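# Sort heavy parcels into desk letter tray

## Task

The cart's top tier holds three identical-looking parcels; one or two of them are heavy and the others far lighter, which can be told apart because motor effort readings climb with the load being carried. Every heavy parcel must end up fully within the walls of the desk's letter tray, and every light parcel must finish on the cart's top tier within its rim. Release the parcels and back the robot away at the end. The robot must not topple or be left leaning, and any placement that stays put only because the robot is holding it does not count.

## Robot and tools

ROBOT. A single-arm Hello Robot Stretch 3. It has a two-wheel differential base (0.33 m long, 0.34 m wide), a mast with a lift, a telescoping arm that sticks out to the robot's right, a wrist (yaw, pitch, roll), a two-finger gripper, and a head that pans and tilts. The base cannot slide sideways, so you move the gripper forward or back by driving. Turns on the spot pivot midway between the drive wheels, 0.05 m behind the front edge. With the arm fully in and the wrist folded, the wrist pokes up to 0.06 m beyond the right side and a turn sweeps a 0.28 m radius. An unfolded, level gripper reaches past that circle.

FRAMES. Base frame: origin on the floor between the drive wheels, x forward, y left, z up. hand_pose is reported in this frame, at the point where the closed fingertips meet. With all wrist joints at zero, its x axis is up, y runs along the arm back toward the mast, and z points rearward. Fingertip pads are 0.04 m round. The odometry frame is the base frame at the start of the scene. base_odometry comes from wheel counts, so slipping shows up as travel. Heading is in radians, left positive, from -3.142 to 3.142.

execute_actions. Arguments: "actions", a list with exactly one action or empty (an empty list only reports state and images), and optional "cameras", a list of names from head_camera, nav_camera, wrist_camera, all. Left out, null or ["all"] gives every camera; [] gives none. An action may hold "base", "joints" and "contact_limits"; its motions start together.
- base: exactly one key. translate_m is a relative drive in metres from the current base position, forward positive, -1 to 1. rotate_rad is a relative turn in radians on the spot, counter-clockwise (left) positive, -3.2 to 3.2.
- joints: absolute targets keyed by name. lift_m 0 to 1.1 m (arm height on mast); arm_m 0 to 0.52 m (extension); wrist_yaw_rad -1.345 to 4.42 (0 along the arm, positive swings toward the front, 3.0 folds over the base); wrist_pitch_rad -1.57 to 0.451 (0 level, negative tips fingers down); wrist_roll_rad -2.911 to 2.911 (0 = fingers side by side, level); gripper_m -0.089 to 0.179 (bigger is wider; actual fingertip gap is about 0.007 m less when nearly shut and 0.025 m less fully open; zero gap below 0.007); head_pan_rad -3.953 to 1.73 (0 forward, positive left, -1.57 looks along the arm); head_tilt_rad -1.53 to 0.419 (negative looks down). Done tolerances: lift and arm ±0.004, wrist yaw and roll ±0.02, pitch ±0.05, gripper ±0.004, head ±0.02.
- contact_limits: {"arm_m": effort %, 1 to 100}. The arm stops (contact_stop) when its effort hits that level (negative when retracting) and holds no harder than that until the next action. Values above the maximum shown in the result are clipped; very low values stop at once.
An unknown key or out-of-range number rejects the whole call with no motion. A joint or base left out may still be driving toward an earlier target. Any action ends after 15 s. If a result reports a stop, the remaining execute_actions, wait and finished_scene calls in that same reply are skipped.

wait: {"seconds": 0 to 10}; commands nothing and returns the same report as an empty action.
zoom_image: {"camera", "region": [x0, y0, x1, y1]} in pixels of that camera's most recent full image, top-left origin, no larger than 504 by 504. Image sizes: head_camera 896x504, nav_camera 672x504 (fisheye), wrist_camera 644x364.
finished_scene: {"scene": current scene number}. Irreversible; the result says whether the goal held and gives the next task. Sending a reply with no tool call ends all remaining work.

RESULTS. joint_positions; base_status and joint_status per motion: done, off_target (stopped short, may still push), contact_stop, time_out, torque_fault (after the last three the old target is dropped). on_its_own covers joints not commanded; "held at" is a held target, not a position. motor_effort is percent of max, positive toward larger joint values, peak over the action in brackets; each motor has a fixed bias (a few points plus up to half the reading) and noise, so compare parcels under identical poses (e.g. the lift effort while holding each one). Positive wheel effort pushes forward. lidar_m: 12 distances in metres from the base origin, 30-degree sectors starting straight ahead and going counter-clockwise (4th left, 7th behind, 10th right), 0.17 m above the floor, "-" for nothing seen; it misses clear or low things and the robot's own parts can block sectors 5, 6, 9, 10. wrist_depth_mm (45 to 1000) and head_depth_mm (280 to 4000, image sideways) are 7x7 median depth grids. base_tilt in degrees (forward/right positive, bias up to about 4). turned_by_wheels and turned_by_imu give turning since the last result. The pictures line lists image order.

MOTION NOTES. The world keeps running between calls and the robot holds its last command meanwhile; base moves count from the last reported position. The base runs fast (0.30 m/s, 1.9 rad/s) only with lift_m under 0.30, arm_m under 0.03 and wrist_yaw_rad over 2.54, otherwise 0.10 m/s and 0.63 rad/s. Lift and arm contact_stop on firm pushes and then go slack until recommanded; a slack lift can sag under load or be pushed up by closing fingers on a surface. Base, wrist and head never stop on contact. Wrist servos overloaded for several seconds shut off for 10 s.

GRIPPER. Command a gripper_m smaller than the object to grasp; lower squeezes harder, but a stall guard can weaken an overly hard squeeze and let heavy items slip (send a different value to regrip). To release, open at least 0.02 above the touch value. Readings and done status don't prove a grasp; check images.

AVOID. Fold or unfold the wrist only with lift_m 0.32 to 0.95, wrist_pitch_rad -0.4, roll near 0; once folded the lift may go down to 0.25. With wrist_yaw_rad below -0.4 keep pitch at -0.5 or lower. Pushing on something rigid with the gripper above about 0.45 m, raising contact limits, repeated pushes, driving while gripping something fixed, or snagging furniture (especially reversing) can tip the robot. If it leans, reverse the last move in small steps, free the gripper, and lower lift_m to about 0.2. Avoid drops, slams, hard hits and knocking objects over; loose objects may occasionally be nudged by outside pushes.

Each tool is called after "Emit:" as name(argument=value, ...) on one line, values as JSON.

## Session

Emit:
execute_actions(actions=[])

Scene clock: 0.00 s.
base_odometry: x=+0.000 y=+0.000 heading=+0.000 (m, m, rad; odometry frame)
turned_by_wheels: +0.000 (rad since the last result)
turned_by_imu: +0.000 (rad since the last result)
base_tilt: forward=-1.0 right=+1.9 (deg)
lidar_m: 1.93 2.48 2.02 1.78 1.57 1.83 1.81 1.97 1.47 1.77 1.94 2.09
head_depth_mm: 1718 2209 2218 2183 2182 1815 2121 / 1724 2244 2241 2213 2223 1785 2167 / 1738 2293 2280 2245 2227 1768 2177 / 1737 2341 2324 2308 2259 1756 2217 / 1539 2361 2362 2324 2294 1878 2201 / 1554 2388 2365 2351 2335 2295 2271 / 1562 2444 2421 2417 2370 2370 2307
base_status: not commanded
joint_positions: lift_m=+0.571 arm_m=+0.001 wrist_yaw_rad=+2.930 wrist_pitch_rad=-0.333 wrist_roll_rad=-0.004 gripper_m=+0.037 head_pan_rad=-0.015 head_tilt_rad=-0.022
joint_status: not commanded
motor_effort: left_wheel=+0 right_wheel=+0 lift_m=+33 arm_m=-1 wrist_yaw_rad=+1 wrist_pitch_rad=+6 wrist_roll_rad=+0 gripper_m=+0 head_pan_rad=+1 head_tilt_rad=+2 (%)
hand_pose: x=+0.0280 y=+0.0833 z=+0.6034 quat_wxyz=(+0.191, +0.704, +0.044, +0.683) (m; base frame)
wrist_depth_mm: - - - - - - - / - - - - - - - / - - - - - - - / - - - - - - - / - - - - - - - / 912 912 - 895 - 865 850 / 769 771 767 758 776 752 739
pictures: head_camera (sideways: a quarter turn clockwise sets it upright), nav_camera (sideways: a quarter turn counterclockwise sets it upright), wrist_camera
Images, in order (width x height): head_camera 896x504, nav_camera 672x504, wrist_camera 644x364.

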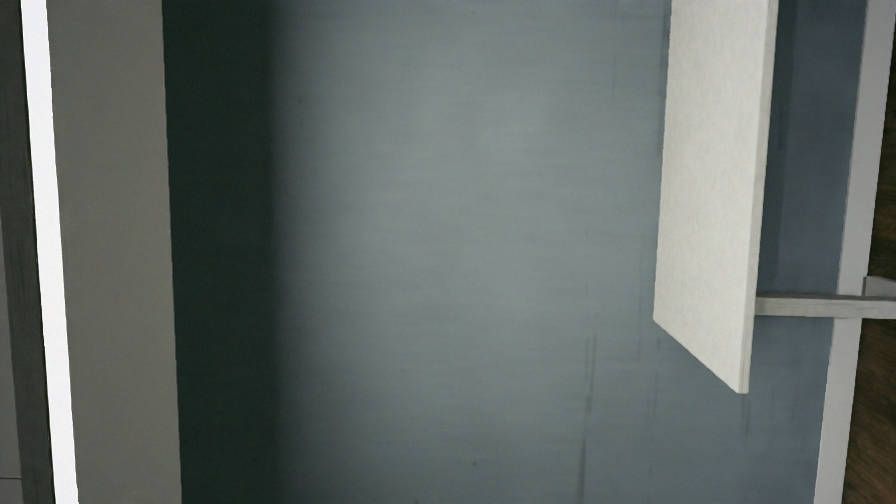

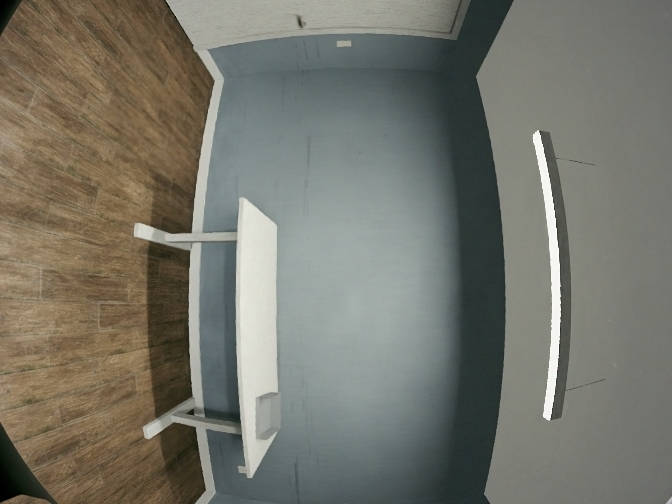

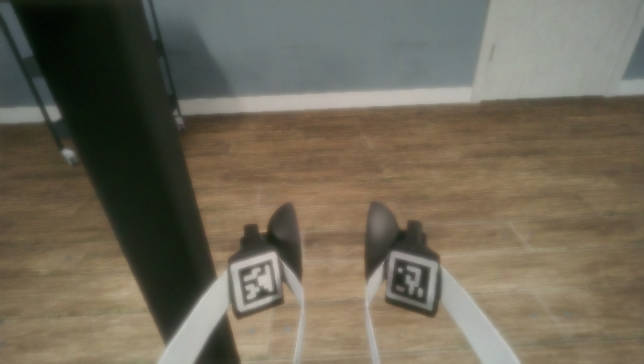

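Emit:
execute_actions(actions=[{"joints":{"head_pan_rad":1.73,"head_tilt_rad":-0.5,"lift_m":0.28,"wrist_pitch_rad":-0.4}}])

Scene clock: 7.60 s.
base_odometry: x=+0.000 y=+0.000 heading=+0.000 (m, m, rad; odometry frame)
turned_by_wheels: +0.000 (rad since the last result)
turned_by_imu: -0.001 (rad since the last result)
base_tilt: forward=-1.1 right=+1.9 (deg)
lidar_m: 1.93 2.47 2.02 1.78 1.57 1.82 1.81 1.97 1.48 1.77 1.94 2.08
head_depth_mm: 1604 1717 1828 1979 2091 1690 1375 / 1651 1778 1912 2052 2156 1681 1369 / 1711 1819 1968 2129 2180 1679 1372 / 1760 1887 2025 2195 2168 1667 1362 / 1813 1929 2078 2007 2086 1670 1360 / 1872 2017 2163 1890 2007 1666 1353 / 1897 2063 - - - - -
base_status: not commanded
joint_positions: lift_m=+0.280 arm_m=+0.001 wrist_yaw_rad=+2.930 wrist_pitch_rad=-0.416 wrist_roll_rad=-0.004 gripper_m=+0.037 head_pan_rad=+1.708 head_tilt_rad=-0.494
joint_status: head_pan_rad off_target (ended at +1.708, target +1.730); the others done
joint sent to its limit — the command would take head_pan_rad past its upper limit, so that joint was sent only as far as its limit.
motor_effort: left_wheel=+0(0) right_wheel=-1(0) lift_m=+28(30) arm_m=-1(1) wrist_yaw_rad=+1(1) wrist_pitch_rad=+6(7) wrist_roll_rad=+0(0) gripper_m=+0(0) head_pan_rad=+3(34) head_tilt_rad=-3(42) (%)
hand_pose: x=+0.0260 y=+0.0739 z=+0.2932 quat_wxyz=(+0.219, +0.702, +0.073, +0.674) (m; base frame)
wrist_depth_mm: - - - - - - - / - - - - - - - / 900 - 878 859 841 826 814 / 713 - 696 671 669 657 648 / 586 584 586 559 571 542 535 / 498 490 - 491 - 470 467 / 445 - - - 415 410 413
pictures: head_camera (sideways: a quarter turn clockwise sets it upright), nav_camera (sideways: a quarter turn counterclockwise sets it upright), wrist_camera
Images, in order (width x height): head_camera 896x504, nav_camera 672x504, wrist_camera 644x364.

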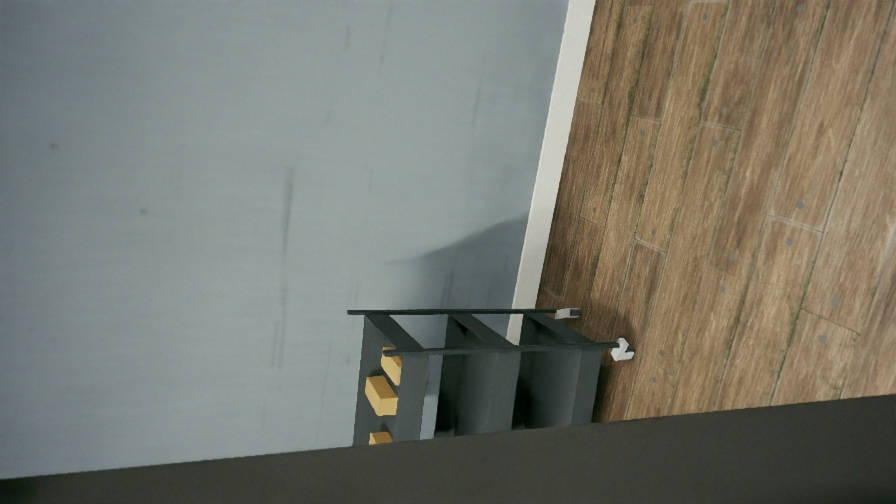

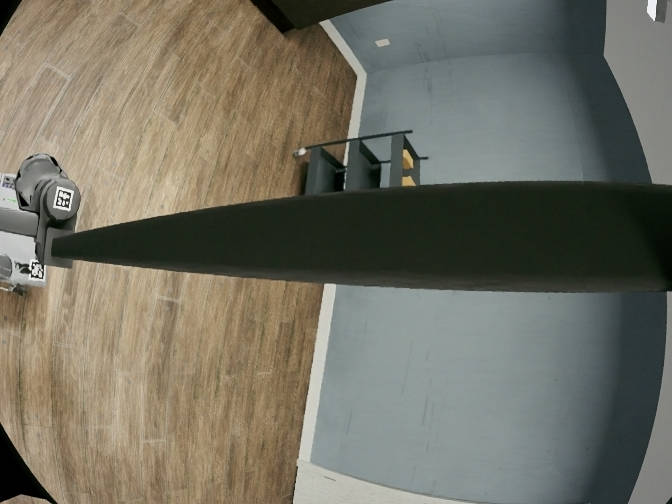

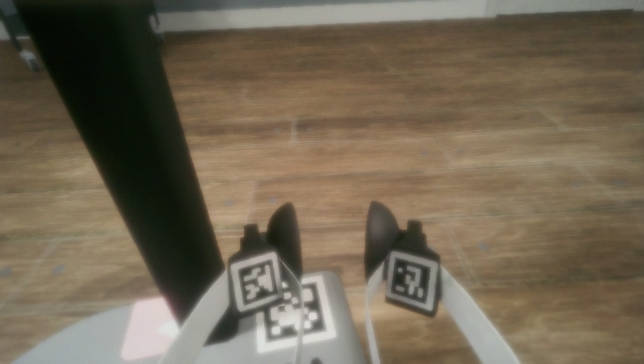

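Emit:
execute_actions(actions=[{"base":{"rotate_rad":2.2},"joints":{"head_pan_rad":-0.3,"head_tilt_rad":-0.6}}], cameras=["head_camera"])

Emit:
execute_actions(actions=[{"base":{"translate_m":1.0},"joints":{"head_pan_rad":-0.55,"head_tilt_rad":-0.8}}], cameras=["head_camera","nav_camera"])

Scene clock: 21.30 s.
base_odometry: x=+0.000 y=+0.000 heading=+2.200 (m, m, rad; odometry frame)
turned_by_wheels: +2.200 (rad since the last result)
turned_by_imu: +2.227 (rad since the last result)
base_tilt: forward=-1.0 right=+1.9 (deg)
lidar_m: 1.63 1.81 1.81 1.76 1.51 1.77 2.06 2.09 1.93 2.31 2.01 1.57
head_depth_mm: 1648 1774 1921 2076 1932 1547 1289 / 1725 1860 2010 2220 1935 1544 1287 / 1818 1973 2082 2235 1927 1539 1277 / 1912 2085 1981 2010 1877 1525 1269 / 2018 2199 2018 2064 1914 1522 1273 / 2149 2351 2621 2546 1904 1519 1264 / 2261 2495 2796 2497 1895 1517 1265
base_status: done
joint_positions: lift_m=+0.280 arm_m=+0.001 wrist_yaw_rad=+2.930 wrist_pitch_rad=-0.416 wrist_roll_rad=-0.004 gripper_m=+0.037 head_pan_rad=-0.293 head_tilt_rad=-0.593
joint_status: all done
motor_effort: left_wheel=-2(6) right_wheel=+1(7) lift_m=+28(28) arm_m=-1(1) wrist_yaw_rad=+1(1) wrist_pitch_rad=+6(6) wrist_roll_rad=+0(0) gripper_m=+0(0) head_pan_rad=-3(32) head_tilt_rad=-5(21) (%)
hand_pose: x=+0.0260 y=+0.0739 z=+0.2932 quat_wxyz=(+0.219, +0.702, +0.073, +0.674) (m; base frame)
wrist_depth_mm: - - - - - - - / - - - - - - - / 907 - 868 859 842 820 795 / 722 - 691 679 681 659 633 / 587 566 585 568 577 544 543 / 492 498 - 503 - 468 466 / 445 - - - 421 411 414
pictures: head_camera (sideways: a quarter turn clockwise sets it upright)
Images, in order (width x height): head_camera 896x504.

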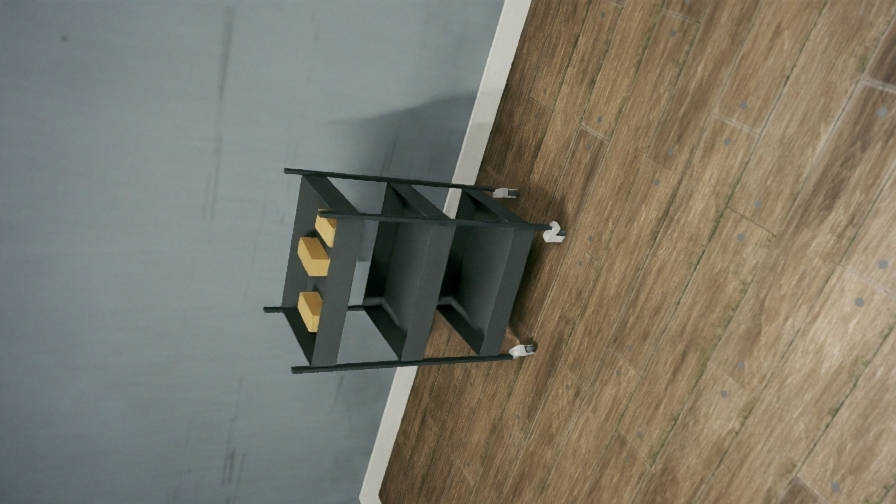

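Scene clock: 26.40 s.
base_odometry: x=-0.588 y=+0.809 heading=+2.200 (m, m, rad; odometry frame)
turned_by_wheels: +0.000 (rad since the last result)
turned_by_imu: +0.006 (rad since the last result)
base_tilt: forward=-1.0 right=+1.9 (deg)
lidar_m: 0.78 1.10 1.10 1.27 2.18 2.22 2.89 2.62 2.54 1.50 0.70 0.71
head_depth_mm: 1042 1159 1312 1507 1599 1348 1165 / 1067 1194 1276 947 1511 1339 1167 / 1100 1239 1118 975 1155 1283 1156 / 1126 1271 1140 1002 1185 1282 1159 / 1159 1312 1141 993 1309 1298 1154 / 1186 1353 1534 1027 1492 1326 1160 / 1226 1397 1626 1814 1560 1326 1153
base_status: done
joint_positions: lift_m=+0.280 arm_m=+0.001 wrist_yaw_rad=+2.930 wrist_pitch_rad=-0.416 wrist_roll_rad=-0.004 gripper_m=+0.037 head_pan_rad=-0.543 head_tilt_rad=-0.791
joint_status: all done
motor_effort: left_wheel=-2(6) right_wheel=+2(6) lift_m=+28(28) arm_m=-1(1) wrist_yaw_rad=+1(1) wrist_pitch_rad=+6(6) wrist_roll_rad=+0(0) gripper_m=+1(0) head_pan_rad=-2(18) head_tilt_rad=-6(31) (%)
hand_pose: x=+0.0260 y=+0.0738 z=+0.2932 quat_wxyz=(+0.219, +0.702, +0.073, +0.674) (m; base frame)
wrist_depth_mm: - - - - - 936 816 / - - - - - - 918 / 908 - 884 863 853 818 795 / 719 - 684 698 664 659 643 / 588 582 585 560 568 550 538 / 494 498 - 496 - 480 471 / 445 - - - 416 415 413
pictures: head_camera (sideways: a quarter turn clockwise sets it upright), nav_camera (sideways: a quarter turn counterclockwise sets it upright)
Images, in order (width x height): head_camera 896x504, nav_camera 672x504.

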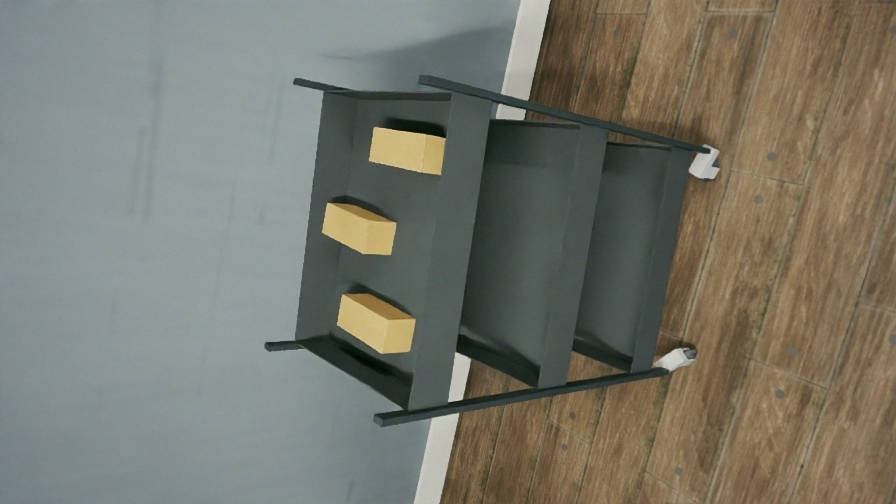

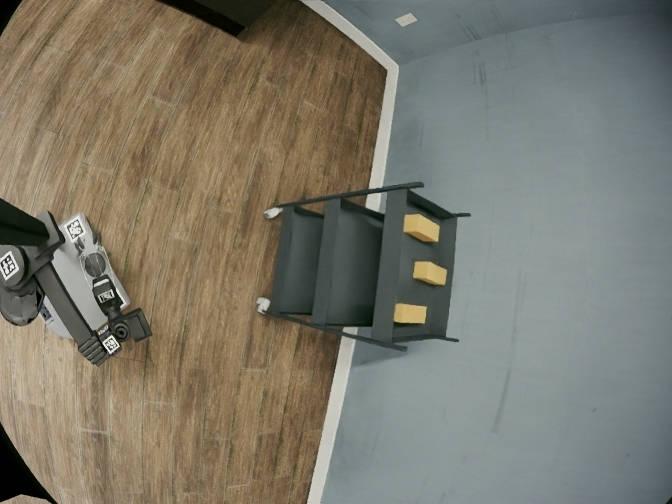

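Emit:
execute_actions(actions=[{"base":{"translate_m":0.42}}], cameras=[])

Emit:
execute_actions(actions=[{"base":{"rotate_rad":0.74},"joints":{"head_pan_rad":-1.6,"head_tilt_rad":-0.95,"lift_m":0.93}}], cameras=["head_camera"])

Emit:
execute_actions(actions=[{"joints":{"wrist_yaw_rad":0,"gripper_m":0.13}}], cameras=[])

Emit:
execute_actions(actions=[{"joints":{"wrist_pitch_rad":-1.4,"arm_m":0.3,"lift_m":0.97}}])

Scene clock: 39.63 s.
base_odometry: x=-0.835 y=+1.148 heading=+2.200 (m, m, rad; odometry frame)
turned_by_wheels: +0.000 (rad since the last result)
turned_by_imu: +0.002 (rad since the last result)
base_tilt: forward=-1.0 right=+2.0 (deg)
lidar_m: 1.16 1.41 0.81 0.93 1.61 2.54 3.25 2.97 1.98 0.47 0.39 0.38
head_depth_mm: 794 889 999 1079 752 688 858 / 818 912 1038 886 774 699 943 / 837 940 1069 887 724 698 1008 / 866 973 1109 1283 1444 868 1038 / 888 1002 1153 1350 1535 1327 1153 / 915 1033 1189 1414 1565 1329 1153 / 939 1069 1237 1478 1567 1326 1151
base_status: done
joint_positions: lift_m=+0.280 arm_m=+0.001 wrist_yaw_rad=+2.930 wrist_pitch_rad=-0.417 wrist_roll_rad=-0.004 gripper_m=+0.037 head_pan_rad=-0.543 head_tilt_rad=-0.791
joint_status: not commanded
motor_effort: left_wheel=-2(6) right_wheel=+1(6) lift_m=+28(28) arm_m=-1(1) wrist_yaw_rad=+1(1) wrist_pitch_rad=+6(6) wrist_roll_rad=+0(1) gripper_m=+0(0) head_pan_rad=-2(3) head_tilt_rad=-7(7) (%)
hand_pose: x=+0.0260 y=+0.0738 z=+0.2932 quat_wxyz=(+0.219, +0.702, +0.073, +0.674) (m; base frame)
wrist_depth_mm: - - - 895 767 704 - / - - - - 887 834 - / 905 - 871 849 850 806 821 / 700 - 692 681 674 646 652 / 584 575 595 554 564 552 543 / 492 500 - 498 - 473 465 / 451 - - - 420 415 412
pictures: none
No camera images: the call's "cameras" was empty. Leave "cameras" out to get every camera's image.

Scene clock: 46.37 s.
base_odometry: x=-0.835 y=+1.148 heading=+2.939 (m, m, rad; odometry frame)
turned_by_wheels: +0.740 (rad since the last result)
turned_by_imu: +0.749 (rad since the last result)
base_tilt: forward=-1.0 right=+1.9 (deg)
lidar_m: 0.81 0.82 1.09 2.45 2.67 3.46 2.97 1.46 0.42 0.38 0.38 1.37
head_depth_mm: 877 1013 1142 - - 1237 1118 / 872 1014 917 847 - 1168 1120 / 871 1008 889 791 - - - / 868 1007 1104 837 - - - / 865 1004 1104 787 - 1121 1125 / 865 1001 1155 1411 1439 1241 1104 / 860 998 1180 1443 1410 1242 1102
base_status: done
joint_positions: lift_m=+0.930 arm_m=+0.001 wrist_yaw_rad=+2.930 wrist_pitch_rad=-0.417 wrist_roll_rad=-0.004 gripper_m=+0.037 head_pan_rad=-1.593 head_tilt_rad=-0.939
joint_status: all done
motor_effort: left_wheel=-2(8) right_wheel=+2(5) lift_m=+37(39) arm_m=-1(1) wrist_yaw_rad=+1(1) wrist_pitch_rad=+6(6) wrist_roll_rad=+1(0) gripper_m=+0(0) head_pan_rad=-2(33) head_tilt_rad=-7(28) (%)
hand_pose: x=+0.0260 y=+0.0738 z=+0.9428 quat_wxyz=(+0.219, +0.702, +0.073, +0.674) (m; base frame)
wrist_depth_mm: - - - - - - 757 / - - - - - - 790 / - - - - - - 784 / - - - - - - 834 / - - - - - - 840 / - - - - - - 878 / - - - - - - 922
pictures: head_camera (sideways: a quarter turn clockwise sets it upright)
Images, in order (width x height): head_camera 896x504.

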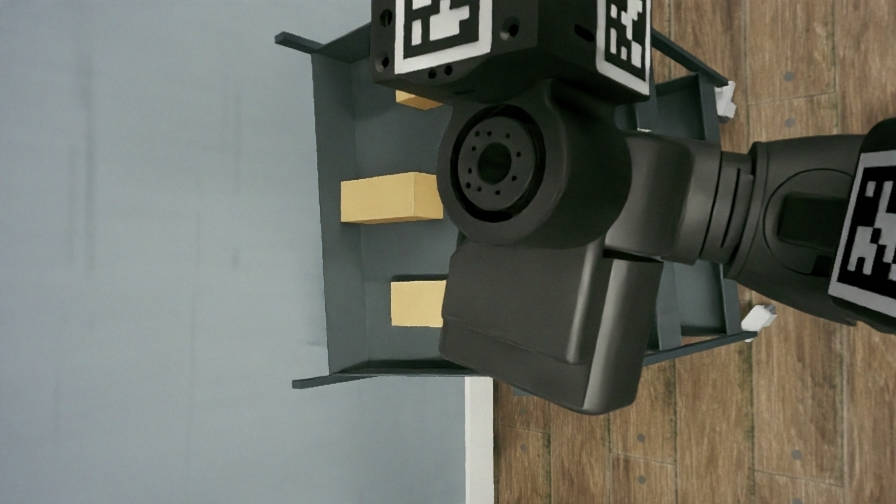

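Scene clock: 48.83 s.
base_odometry: x=-0.835 y=+1.148 heading=+2.939 (m, m, rad; odometry frame)
turned_by_wheels: +0.000 (rad since the last result)
turned_by_imu: +0.000 (rad since the last result)
base_tilt: forward=-1.0 right=+1.9 (deg)
lidar_m: 0.80 0.82 1.09 2.46 2.67 3.46 2.97 1.47 0.42 0.38 0.38 1.37
head_depth_mm: 876 1013 1146 - - - 1104 / 872 1014 913 - - - 1111 / 873 1008 1105 - - - 1109 / 868 1007 1129 - 929 1140 1109 / 866 1001 1098 754 730 1115 1106 / 867 1007 1151 1407 1362 1241 1106 / 862 1002 1179 1444 1414 1233 1101
base_status: not commanded
joint_positions: lift_m=+0.930 arm_m=+0.001 wrist_yaw_rad=+0.003 wrist_pitch_rad=-0.417 wrist_roll_rad=-0.004 gripper_m=+0.130 head_pan_rad=-1.593 head_tilt_rad=-0.939
joint_status: all done
motor_effort: left_wheel=-2(2) right_wheel=+1(1) lift_m=+37(37) arm_m=-1(1) wrist_yaw_rad=-2(1) wrist_pitch_rad=+6(6) wrist_roll_rad=+0(1) gripper_m=+0(86) head_pan_rad=-3(3) head_tilt_rad=-7(9) (%)
hand_pose: x=-0.0208 y=-0.3703 z=+0.9428 quat_wxyz=(+0.694, +0.148, -0.690, -0.145) (m; base frame)
wrist_depth_mm: 674 667 681 672 679 676 681 / 733 735 745 733 745 725 738 / 803 800 809 813 811 806 825 / 875 871 883 584 603 868 901 / - - 572 533 523 500 - / - - 468 454 467 - - / - - 402 404 407 392 387
pictures: none
No camera images: the call's "cameras" was empty. Leave "cameras" out to get every camera's image.

Scene clock: 52.27 s.
base_odometry: x=-0.835 y=+1.148 heading=+2.939 (m, m, rad; odometry frame)
turned_by_wheels: +0.000 (rad since the last result)
turned_by_imu: -0.001 (rad since the last result)
base_tilt: forward=-1.1 right=+1.9 (deg)
lidar_m: 0.80 0.82 1.09 2.46 2.68 3.49 2.97 1.47 0.42 0.38 0.38 1.37
head_depth_mm: - 1041 1117 774 867 1235 1117 / - 1046 914 773 933 1160 1114 / - - 883 788 928 1141 1112 / 870 994 887 800 732 1122 1111 / 866 1004 1106 750 729 1120 1106 / 864 1000 1154 1404 1365 1243 1104 / 865 997 1178 1444 1405 1238 1105
base_status: not commanded
joint_positions: lift_m=+0.970 arm_m=+0.300 wrist_yaw_rad=+0.002 wrist_pitch_rad=-1.398 wrist_roll_rad=-0.004 gripper_m=+0.130 head_pan_rad=-1.593 head_tilt_rad=-0.939
joint_status: all done
motor_effort: left_wheel=-2(2) right_wheel=+2(2) lift_m=+37(38) arm_m=+3(4) wrist_yaw_rad=-1(2) wrist_pitch_rad=-1(6) wrist_roll_rad=+0(0) gripper_m=+1(1) head_pan_rad=-3(3) head_tilt_rad=-9(7) (%)
hand_pose: x=-0.0216 y=-0.4648 z=+0.8520 quat_wxyz=(+0.543, +0.456, -0.539, -0.454) (m; base frame)
wrist_depth_mm: - 343 344 344 292 333 315 / - 346 294 343 339 320 297 / - - 298 343 343 327 304 / - - 347 345 349 345 325 / - - 355 351 348 345 332 / - - 347 327 334 - - / - - - - - - -
pictures: head_camera (sideways: a quarter turn clockwise sets it upright), nav_camera (sideways: a quarter turn counterclockwise sets it upright), wrist_camera
Images, in order (width x height): head_camera 896x504, nav_camera 672x504, wrist_camera 644x364.

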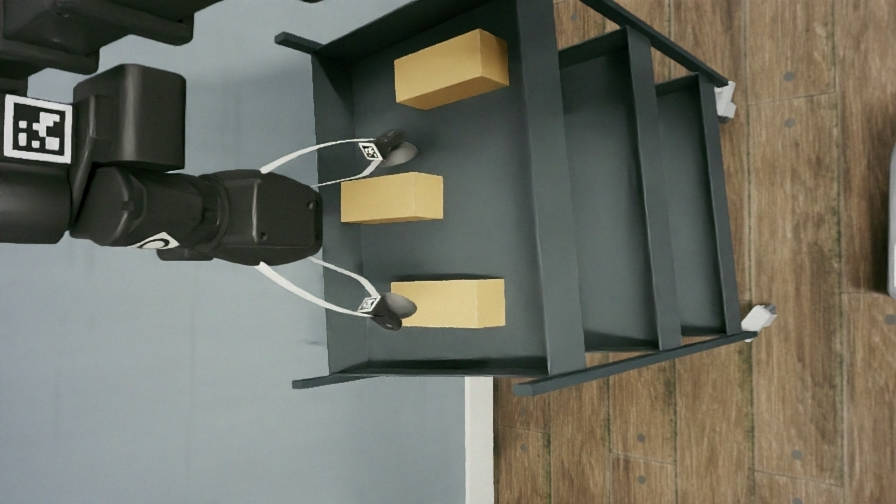

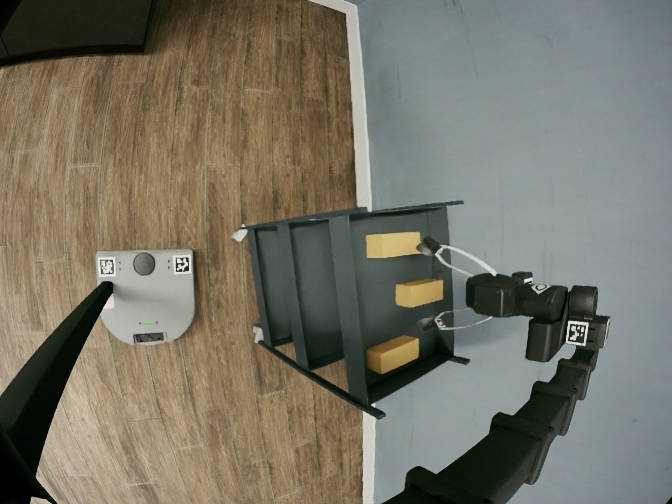

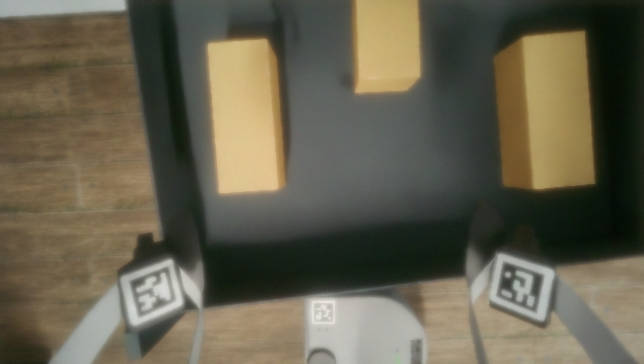

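Emit:
execute_actions(actions=[{"base":{"translate_m":0.069},"joints":{"arm_m":0.378,"lift_m":0.86,"gripper_m":0.1}}], cameras=["head_camera","wrist_camera"])

Scene clock: 61.33 s.
base_odometry: x=-0.903 y=+1.162 heading=+2.939 (m, m, rad; odometry frame)
turned_by_wheels: +0.000 (rad since the last result)
turned_by_imu: -0.001 (rad since the last result)
base_tilt: forward=-1.0 right=+1.9 (deg)
lidar_m: 0.74 0.75 1.00 2.46 2.81 3.52 3.04 1.47 0.41 0.37 1.03 1.37
head_depth_mm: 873 990 - - 933 1149 1117 / 855 - 906 788 930 1159 1114 / 855 - 891 786 735 1123 1111 / 869 997 883 752 732 1120 1108 / 866 1000 1123 1363 1359 1220 1107 / 865 1000 1179 1450 1408 1237 1106 / 862 995 1177 1444 1412 1237 1103
base_status: done
joint_positions: lift_m=+0.860 arm_m=+0.378 wrist_yaw_rad=+0.002 wrist_pitch_rad=-1.399 wrist_roll_rad=-0.004 gripper_m=+0.100 head_pan_rad=-1.593 head_tilt_rad=-0.939
joint_status: all done
motor_effort: left_wheel=-2(3) right_wheel=+2(5) lift_m=+28(34) arm_m=+3(3) wrist_yaw_rad=-1(1) wrist_pitch_rad=-1(1) wrist_roll_rad=+0(0) gripper_m=+0(84) head_pan_rad=-2(3) head_tilt_rad=-7(7) (%)
hand_pose: x=-0.0216 y=-0.5426 z=+0.7423 quat_wxyz=(+0.543, +0.457, -0.539, -0.454) (m; base frame)
wrist_depth_mm: 878 226 236 234 234 183 182 / 862 851 237 237 235 183 182 / 888 879 239 186 238 185 184 / 891 885 241 188 239 237 234 / 880 882 242 190 240 238 237 / 901 887 243 190 240 - 237 / 909 917 245 191 244 242 238
pictures: head_camera (sideways: a quarter turn clockwise sets it upright), wrist_camera
Images, in order (width x height): head_camera 896x504, wrist_camera 644x364.

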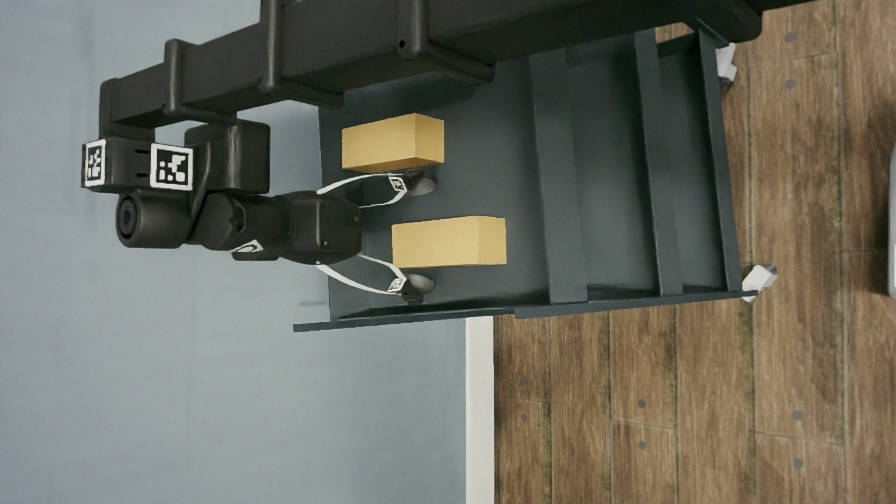

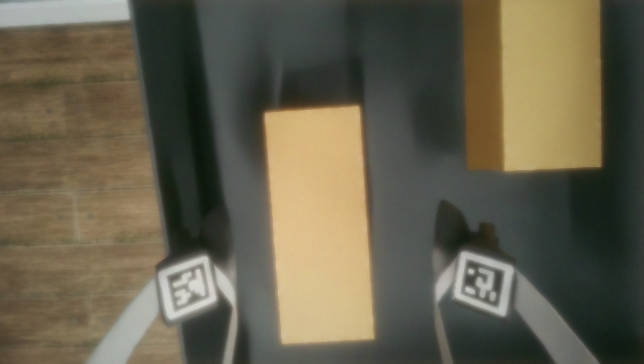

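Emit:
execute_actions(actions=[{"base":{"translate_m":0.006},"joints":{"lift_m":0.79}}], cameras=["wrist_camera"])

Emit:
execute_actions(actions=[{"joints":{"gripper_m":0.0}}], cameras=[])

Emit:
execute_actions(actions=[{"joints":{"lift_m":0.81}}], cameras=["wrist_camera"])

Scene clock: 70.80 s.
base_odometry: x=-0.909 y=+1.163 heading=+2.939 (m, m, rad; odometry frame)
turned_by_wheels: +0.000 (rad since the last result)
turned_by_imu: -0.001 (rad since the last result)
base_tilt: forward=-1.0 right=+2.0 (deg)
lidar_m: 0.73 0.74 0.99 2.46 2.81 3.54 3.06 1.46 0.41 0.37 1.03 1.37
head_depth_mm: 874 1013 1117 759 - - - / 872 988 - 785 943 1143 1114 / 870 962 872 789 733 1125 1113 / 870 982 1100 749 732 1119 1110 / 867 1005 1124 1366 1387 1226 1108 / 861 1000 1179 1450 1414 1242 1105 / 862 994 1179 1441 1409 1236 1104
base_status: done
joint_positions: lift_m=+0.796 arm_m=+0.378 wrist_yaw_rad=+0.002 wrist_pitch_rad=-1.400 wrist_roll_rad=-0.004 gripper_m=+0.100 head_pan_rad=-1.593 head_tilt_rad=-0.939
joint_status: lift_m contact_stop (moved -0.064 of -0.070)
on_its_own: lift_m is slack since a contact_stop, until your next command for it (your +0.790 is given up)
motor_effort: left_wheel=-2(4) right_wheel=+1(7) lift_m=+30(31) arm_m=+3(3) wrist_yaw_rad=-1(1) wrist_pitch_rad=+0(1) wrist_roll_rad=+0(0) gripper_m=-1(2) head_pan_rad=-2(3) head_tilt_rad=-8(8) (%)
hand_pose: x=-0.0216 y=-0.5423 z=+0.6786 quat_wxyz=(+0.542, +0.457, -0.539, -0.454) (m; base frame)
wrist_depth_mm: 126 163 175 174 173 172 126 / 844 156 176 175 174 173 127 / 841 151 178 125 175 174 128 / 835 146 179 126 176 175 174 / 819 139 179 127 177 176 176 / 832 124 181 128 128 - 176 / 847 144 182 129 179 179 178
pictures: wrist_camera
Images, in order (width x height): wrist_camera 644x364.

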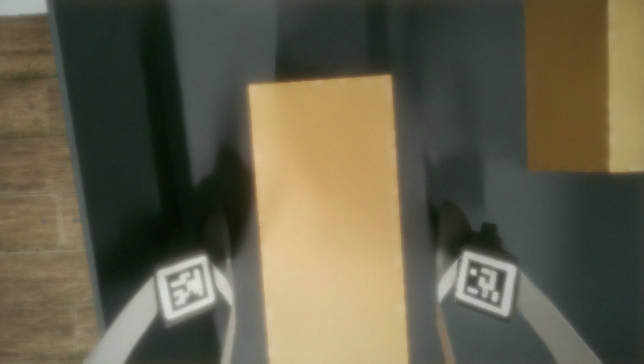

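not run: a stop came earlier in this reply.

not run: a stop came earlier in this reply.

Emit:
execute_actions(actions=[{"joints":{"lift_m":0.804,"gripper_m":0.0}}], cameras=[])

Emit:
execute_actions(actions=[{"joints":{"lift_m":0.825}}], cameras=["wrist_camera","head_camera"])

Scene clock: 76.97 s.
base_odometry: x=-0.909 y=+1.163 heading=+2.939 (m, m, rad; odometry frame)
turned_by_wheels: +0.000 (rad since the last result)
turned_by_imu: -0.001 (rad since the last result)
base_tilt: forward=-1.0 right=+1.9 (deg)
lidar_m: 0.73 0.74 0.99 2.46 2.80 3.54 3.06 1.46 0.41 0.37 1.03 1.38
head_depth_mm: 873 1007 1115 - - - 1101 / 872 967 - 789 932 1151 1113 / 871 965 871 788 734 1118 1112 / 866 981 1107 748 732 1121 1110 / 863 1003 1127 1365 1385 1218 1109 / 864 997 1178 1445 1412 1240 1107 / 862 995 1177 1440 1409 1237 1104
base_status: not commanded
joint_positions: lift_m=+0.804 arm_m=+0.378 wrist_yaw_rad=+0.002 wrist_pitch_rad=-1.402 wrist_roll_rad=-0.004 gripper_m=+0.001 head_pan_rad=-1.593 head_tilt_rad=-0.939
joint_status: all done
motor_effort: left_wheel=-1(2) right_wheel=+0(1) lift_m=+37(39) arm_m=+3(3) wrist_yaw_rad=-1(1) wrist_pitch_rad=+0(1) wrist_roll_rad=+0(0) gripper_m=-20(98) head_pan_rad=-2(2) head_tilt_rad=-7(7) (%)
hand_pose: x=-0.0216 y=-0.5418 z=+0.6859 quat_wxyz=(+0.542, +0.458, -0.538, -0.455) (m; base frame)
wrist_depth_mm: 825 163 180 179 178 177 127 / 822 157 182 180 180 178 128 / 828 151 183 129 180 179 129 / 833 145 184 130 182 181 180 / 856 141 186 130 130 182 181 / 830 144 - 131 130 184 183 / 836 141 188 132 185 185 184
pictures: none
No camera images: the call's "cameras" was empty. Leave "cameras" out to get every camera's image.

Scene clock: 77.90 s.
base_odometry: x=-0.909 y=+1.163 heading=+2.939 (m, m, rad; odometry frame)
turned_by_wheels: +0.000 (rad since the last result)
turned_by_imu: +0.000 (rad since the last result)
base_tilt: forward=-1.0 right=+2.0 (deg)
lidar_m: 0.73 0.75 0.99 2.46 2.80 3.54 3.06 1.46 0.40 0.37 1.02 1.37
head_depth_mm: 871 1013 1116 - - - 1096 / 872 944 867 789 932 1147 1117 / 870 - 887 785 734 1117 1119 / 869 982 1098 748 732 1115 1109 / 866 1003 1127 1360 1393 1232 1112 / 861 999 1177 1447 1416 1247 1103 / 861 998 1179 1446 1418 1236 1105
base_status: not commanded
joint_positions: lift_m=+0.825 arm_m=+0.378 wrist_yaw_rad=+0.002 wrist_pitch_rad=-1.403 wrist_roll_rad=-0.004 gripper_m=+0.001 head_pan_rad=-1.593 head_tilt_rad=-0.939
joint_status: all done
motor_effort: left_wheel=-2(1) right_wheel=+1(1) lift_m=+42(43) arm_m=+3(3) wrist_yaw_rad=-1(1) wrist_pitch_rad=+1(1) wrist_roll_rad=+0(0) gripper_m=-20(20) head_pan_rad=-3(3) head_tilt_rad=-8(8) (%)
hand_pose: x=-0.0216 y=-0.5416 z=+0.7067 quat_wxyz=(+0.542, +0.458, -0.538, -0.455) (m; base frame)
wrist_depth_mm: 827 165 201 201 199 190 146 / 828 168 202 200 200 191 148 / 862 174 203 129 201 194 149 / 877 170 205 130 203 201 201 / 882 175 207 130 130 204 203 / 882 895 - 131 130 203 203 / 850 871 208 132 206 207 205
pictures: head_camera (sideways: a quarter turn clockwise sets it upright), wrist_camera
Images, in order (width x height): head_camera 896x504, wrist_camera 644x364.

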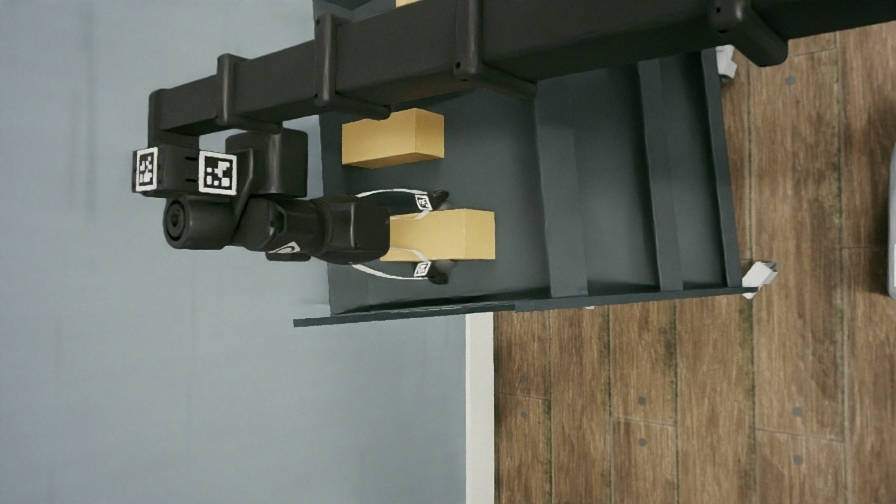

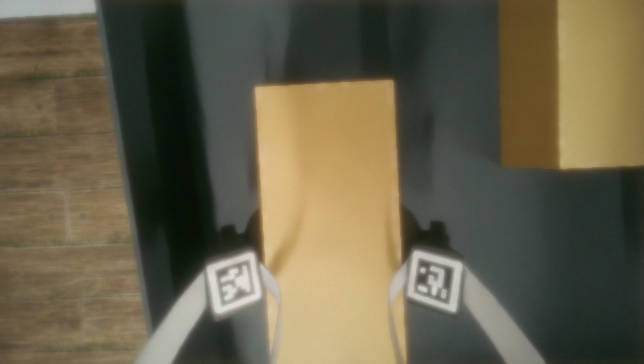

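Emit:
execute_actions(actions=[{"joints":{"lift_m":0.804}}], cameras=[])

Emit:
execute_actions(actions=[{"joints":{"gripper_m":0.1}}], cameras=[])

Emit:
execute_actions(actions=[{"joints":{"lift_m":0.865}}], cameras=[])

Emit:
execute_actions(actions=[{"base":{"translate_m":-0.124},"joints":{"arm_m":0.47}}], cameras=["wrist_camera"])

Scene clock: 87.10 s.
base_odometry: x=-0.909 y=+1.163 heading=+2.939 (m, m, rad; odometry frame)
turned_by_wheels: +0.000 (rad since the last result)
turned_by_imu: -0.001 (rad since the last result)
base_tilt: forward=-1.0 right=+2.0 (deg)
lidar_m: 0.73 0.74 0.99 2.46 2.80 3.56 3.06 1.46 0.41 0.37 1.03 1.37
head_depth_mm: 873 1012 1105 - - - 1101 / 873 964 - 786 933 1145 1116 / 868 961 873 786 735 1123 1113 / 868 984 1097 748 731 1122 1110 / 865 1003 1127 1363 1387 1222 1106 / 868 999 1181 1446 1420 1240 1107 / 862 996 1182 1441 1408 1238 1109
base_status: not commanded
joint_positions: lift_m=+0.804 arm_m=+0.378 wrist_yaw_rad=+0.002 wrist_pitch_rad=-1.403 wrist_roll_rad=-0.004 gripper_m=+0.001 head_pan_rad=-1.593 head_tilt_rad=-0.939
joint_status: all done
motor_effort: left_wheel=-2(1) right_wheel=+1(1) lift_m=+33(40) arm_m=+3(3) wrist_yaw_rad=-1(1) wrist_pitch_rad=+1(1) wrist_roll_rad=+0(0) gripper_m=-20(21) head_pan_rad=-2(2) head_tilt_rad=-9(8) (%)
hand_pose: x=-0.0216 y=-0.5415 z=+0.6860 quat_wxyz=(+0.542, +0.458, -0.538, -0.455) (m; base frame)
wrist_depth_mm: 824 163 180 179 178 178 127 / 817 156 182 180 180 179 128 / 837 150 183 129 182 179 129 / 839 145 184 130 182 181 180 / 835 141 186 130 130 183 182 / 840 145 - 131 130 184 183 / 866 141 188 131 187 185 184
pictures: none
No camera images: the call's "cameras" was empty. Leave "cameras" out to get every camera's image.

Scene clock: 88.60 s.
base_odometry: x=-0.909 y=+1.163 heading=+2.939 (m, m, rad; odometry frame)
turned_by_wheels: +0.000 (rad since the last result)
turned_by_imu: +0.000 (rad since the last result)
base_tilt: forward=-1.0 right=+2.0 (deg)
lidar_m: 0.73 0.75 0.99 2.46 2.80 3.54 3.05 1.47 0.41 0.36 1.03 1.37
head_depth_mm: 875 1008 1113 - - - 1099 / 869 966 - 782 931 1142 1117 / 868 963 869 786 734 1123 1114 / 868 983 1099 747 731 1124 1105 / 864 1003 1131 1368 1389 1225 1110 / 862 997 1181 1445 1412 1236 1109 / 860 998 1179 1436 1403 1237 1103
base_status: not commanded
joint_positions: lift_m=+0.804 arm_m=+0.378 wrist_yaw_rad=+0.002 wrist_pitch_rad=-1.403 wrist_roll_rad=-0.004 gripper_m=+0.100 head_pan_rad=-1.593 head_tilt_rad=-0.939
joint_status: all done
motor_effort: left_wheel=-2(2) right_wheel=+1(0) lift_m=+33(33) arm_m=+3(3) wrist_yaw_rad=-1(1) wrist_pitch_rad=+1(1) wrist_roll_rad=+1(0) gripper_m=+0(86) head_pan_rad=-3(2) head_tilt_rad=-8(8) (%)
hand_pose: x=-0.0216 y=-0.5414 z=+0.6860 quat_wxyz=(+0.542, +0.458, -0.538, -0.455) (m; base frame)
wrist_depth_mm: 816 163 183 180 178 177 127 / 839 156 183 182 180 179 128 / 819 150 184 132 181 180 130 / 839 145 185 133 182 182 181 / 844 139 187 134 184 182 182 / 843 132 187 135 160 - 184 / 854 149 188 136 186 186 185
pictures: none
No camera images: the call's "cameras" was empty. Leave "cameras" out to get every camera's image.

Scene clock: 90.00 s.
base_odometry: x=-0.909 y=+1.163 heading=+2.939 (m, m, rad; odometry frame)
turned_by_wheels: +0.000 (rad since the last result)
turned_by_imu: +0.000 (rad since the last result)
base_tilt: forward=-1.0 right=+1.9 (deg)
lidar_m: 0.73 0.74 0.99 2.46 2.81 3.53 3.03 1.46 0.41 0.37 1.03 1.37
head_depth_mm: 872 991 - - 933 1168 1119 / 857 - 909 787 932 1147 1118 / 853 - 1001 787 734 1123 1110 / 867 1004 886 752 733 1117 1114 / 868 1004 1127 1369 1392 1219 1110 / 861 997 1183 1439 1415 1240 1104 / 863 997 1180 1443 1407 1243 1106
base_status: not commanded
joint_positions: lift_m=+0.865 arm_m=+0.378 wrist_yaw_rad=+0.002 wrist_pitch_rad=-1.403 wrist_roll_rad=-0.004 gripper_m=+0.100 head_pan_rad=-1.593 head_tilt_rad=-0.939
joint_status: all done
motor_effort: left_wheel=-2(1) right_wheel=+1(1) lift_m=+37(40) arm_m=+3(3) wrist_yaw_rad=-1(1) wrist_pitch_rad=+1(1) wrist_roll_rad=+1(0) gripper_m=+0(1) head_pan_rad=-2(2) head_tilt_rad=-9(7) (%)
hand_pose: x=-0.0216 y=-0.5417 z=+0.7469 quat_wxyz=(+0.542, +0.458, -0.538, -0.455) (m; base frame)
wrist_depth_mm: 870 808 239 238 238 189 186 / 890 870 242 241 240 191 187 / 899 900 243 190 242 194 189 / 906 910 243 193 242 240 240 / 908 899 245 194 244 243 240 / 913 884 247 196 246 - 243 / 915 891 249 247 248 246 244
pictures: none
No camera images: the call's "cameras" was empty. Leave "cameras" out to get every camera's image.

Scene clock: 92.40 s.
base_odometry: x=-0.787 y=+1.138 heading=+2.939 (m, m, rad; odometry frame)
turned_by_wheels: +0.000 (rad since the last result)
turned_by_imu: -0.001 (rad since the last result)
base_tilt: forward=-1.1 right=+2.0 (deg)
lidar_m: 0.85 0.87 1.16 2.45 2.57 3.44 2.92 1.47 0.42 0.39 0.40 1.38
head_depth_mm: 879 991 - - 1373 1252 1118 / 844 - 904 751 914 1169 1114 / 839 1056 912 801 929 1165 1111 / 854 985 879 782 926 1122 1112 / 868 1007 1106 763 733 1115 1107 / 866 1002 1108 780 713 1196 1104 / 868 995 1182 1449 1386 1237 1105
base_status: done
joint_positions: lift_m=+0.865 arm_m=+0.470 wrist_yaw_rad=+0.002 wrist_pitch_rad=-1.402 wrist_roll_rad=-0.004 gripper_m=+0.100 head_pan_rad=-1.593 head_tilt_rad=-0.939
joint_status: all done
motor_effort: left_wheel=-1(4) right_wheel=+1(3) lift_m=+37(38) arm_m=+3(3) wrist_yaw_rad=-1(1) wrist_pitch_rad=+1(0) wrist_roll_rad=+1(0) gripper_m=+0(0) head_pan_rad=-2(3) head_tilt_rad=-7(8) (%)
hand_pose: x=-0.0216 y=-0.6337 z=+0.7469 quat_wxyz=(+0.542, +0.458, -0.538, -0.455) (m; base frame)
wrist_depth_mm: 739 768 780 755 718 208 203 / 876 219 214 227 239 237 236 / 248 246 245 191 241 239 237 / 248 247 246 192 241 240 239 / 249 249 247 193 244 242 239 / 240 200 249 196 246 - 192 / 242 200 251 248 249 242 193
pictures: wrist_camera
Images, in order (width x height): wrist_camera 644x364.

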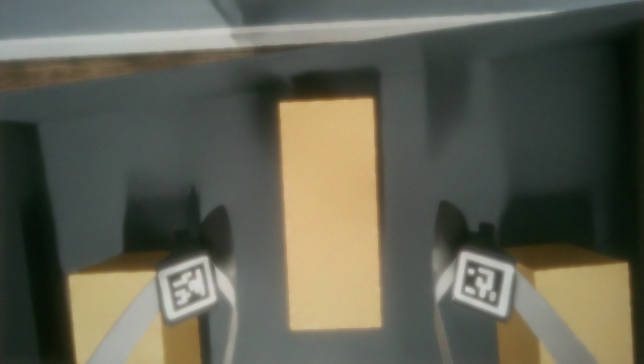

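Emit:
execute_actions(actions=[{"joints":{"lift_m":0.803,"arm_m":0.478,"gripper_m":0.09}}], cameras=[])

Emit:
execute_actions(actions=[{"joints":{"gripper_m":0.0}}], cameras=[])

Emit:
execute_actions(actions=[{"joints":{"lift_m":0.82}}], cameras=["wrist_camera"])

Scene clock: 100.87 s.
base_odometry: x=-0.787 y=+1.138 heading=+2.939 (m, m, rad; odometry frame)
turned_by_wheels: +0.000 (rad since the last result)
turned_by_imu: -0.001 (rad since the last result)
base_tilt: forward=-1.0 right=+1.9 (deg)
lidar_m: 0.85 0.87 1.16 2.45 2.57 3.43 2.91 1.47 0.42 0.39 0.40 1.37
head_depth_mm: 876 1015 1180 - - - 1099 / 876 983 - 754 942 1170 1111 / 871 - 908 802 926 1163 1116 / 869 1007 883 784 927 1121 1110 / 870 1004 1102 762 731 1118 1107 / 868 1004 1100 779 715 1199 1109 / 864 1000 1176 1462 1386 1239 1103
base_status: not commanded
joint_positions: lift_m=+0.803 arm_m=+0.478 wrist_yaw_rad=+0.002 wrist_pitch_rad=-1.402 wrist_roll_rad=-0.004 gripper_m=+0.090 head_pan_rad=-1.593 head_tilt_rad=-0.939
joint_status: all done
motor_effort: left_wheel=-1(2) right_wheel=+1(1) lift_m=+28(32) arm_m=+3(4) wrist_yaw_rad=+0(1) wrist_pitch_rad=+1(1) wrist_roll_rad=+0(0) gripper_m=+0(49) head_pan_rad=-2(3) head_tilt_rad=-8(8) (%)
hand_pose: x=-0.0216 y=-0.6417 z=+0.6852 quat_wxyz=(+0.542, +0.458, -0.538, -0.455) (m; base frame)
wrist_depth_mm: 686 657 129 129 136 150 167 / 144 153 170 176 178 179 177 / 184 184 184 130 181 179 179 / 187 186 184 131 182 180 180 / 188 186 185 132 182 182 180 / 189 188 186 134 184 183 181 / 139 188 188 134 185 185 148
pictures: none
No camera images: the call's "cameras" was empty. Leave "cameras" out to get every camera's image.

Scene clock: 102.27 s.
base_odometry: x=-0.787 y=+1.138 heading=+2.939 (m, m, rad; odometry frame)
turned_by_wheels: +0.000 (rad since the last result)
turned_by_imu: +0.000 (rad since the last result)
base_tilt: forward=-1.0 right=+2.0 (deg)
lidar_m: 0.85 0.87 1.16 2.45 2.56 3.43 2.92 1.47 0.42 0.39 0.40 1.38
head_depth_mm: 876 1016 1176 - - - 1096 / 875 984 - 754 940 1164 1112 / 871 - 911 803 926 1159 1116 / 871 1007 886 783 930 1122 1112 / 870 1007 1103 763 729 1108 1107 / 868 1005 1099 782 713 1195 1102 / 863 997 1183 1442 1388 1243 1105
base_status: not commanded
joint_positions: lift_m=+0.803 arm_m=+0.478 wrist_yaw_rad=+0.002 wrist_pitch_rad=-1.402 wrist_roll_rad=-0.004 gripper_m=+0.001 head_pan_rad=-1.593 head_tilt_rad=-0.939
joint_status: all done
motor_effort: left_wheel=-1(1) right_wheel=+1(1) lift_m=+29(29) arm_m=+3(3) wrist_yaw_rad=-1(1) wrist_pitch_rad=+1(0) wrist_roll_rad=+0(0) gripper_m=-21(99) head_pan_rad=-3(2) head_tilt_rad=-8(8) (%)
hand_pose: x=-0.0216 y=-0.6417 z=+0.6852 quat_wxyz=(+0.542, +0.458, -0.538, -0.455) (m; base frame)
wrist_depth_mm: 684 659 128 129 135 150 168 / 144 154 170 177 179 178 178 / 185 183 183 127 179 180 179 / 185 186 184 128 181 181 180 / 187 187 185 129 128 182 180 / 188 188 - 130 130 182 180 / 139 165 188 131 184 184 149
pictures: none
No camera images: the call's "cameras" was empty. Leave "cameras" out to get every camera's image.

Scene clock: 103.13 s.
base_odometry: x=-0.787 y=+1.138 heading=+2.939 (m, m, rad; odometry frame)
turned_by_wheels: +0.000 (rad since the last result)
turned_by_imu: +0.000 (rad since the last result)
base_tilt: forward=-1.0 right=+1.9 (deg)
lidar_m: 0.85 0.87 1.15 2.45 2.57 3.40 2.92 1.47 0.42 0.39 0.39 1.38
head_depth_mm: 879 1012 1179 - - - 1099 / 868 - 909 756 917 1164 1119 / 855 - 911 803 927 1162 1110 / 869 1012 871 781 927 1123 1110 / 870 1005 1102 763 732 1114 1114 / 866 1000 1096 781 713 1197 1106 / 867 1000 1183 1455 1384 1238 1105
base_status: not commanded
joint_positions: lift_m=+0.820 arm_m=+0.478 wrist_yaw_rad=+0.002 wrist_pitch_rad=-1.402 wrist_roll_rad=-0.004 gripper_m=+0.001 head_pan_rad=-1.593 head_tilt_rad=-0.939
joint_status: all done
motor_effort: left_wheel=-2(1) right_wheel=+1(1) lift_m=+38(41) arm_m=+3(3) wrist_yaw_rad=-1(1) wrist_pitch_rad=+0(1) wrist_roll_rad=+1(1) gripper_m=-21(21) head_pan_rad=-2(2) head_tilt_rad=-8(8) (%)
hand_pose: x=-0.0216 y=-0.6417 z=+0.7018 quat_wxyz=(+0.542, +0.458, -0.538, -0.455) (m; base frame)
wrist_depth_mm: 720 750 696 152 152 150 168 / 162 157 169 175 194 194 194 / 201 201 198 127 196 195 194 / 203 202 200 128 198 196 196 / 204 204 201 129 129 200 198 / 205 204 - 130 129 199 185 / 154 165 205 131 201 201 149
pictures: wrist_camera
Images, in order (width x height): wrist_camera 644x364.

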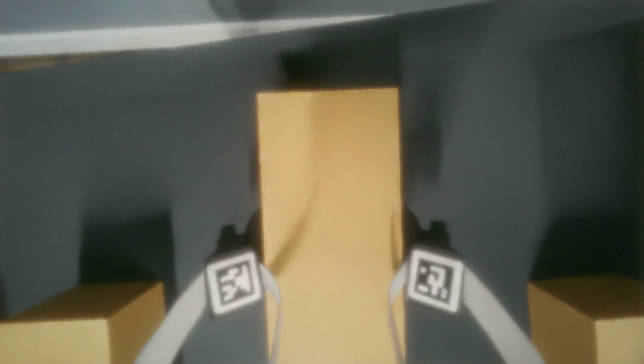

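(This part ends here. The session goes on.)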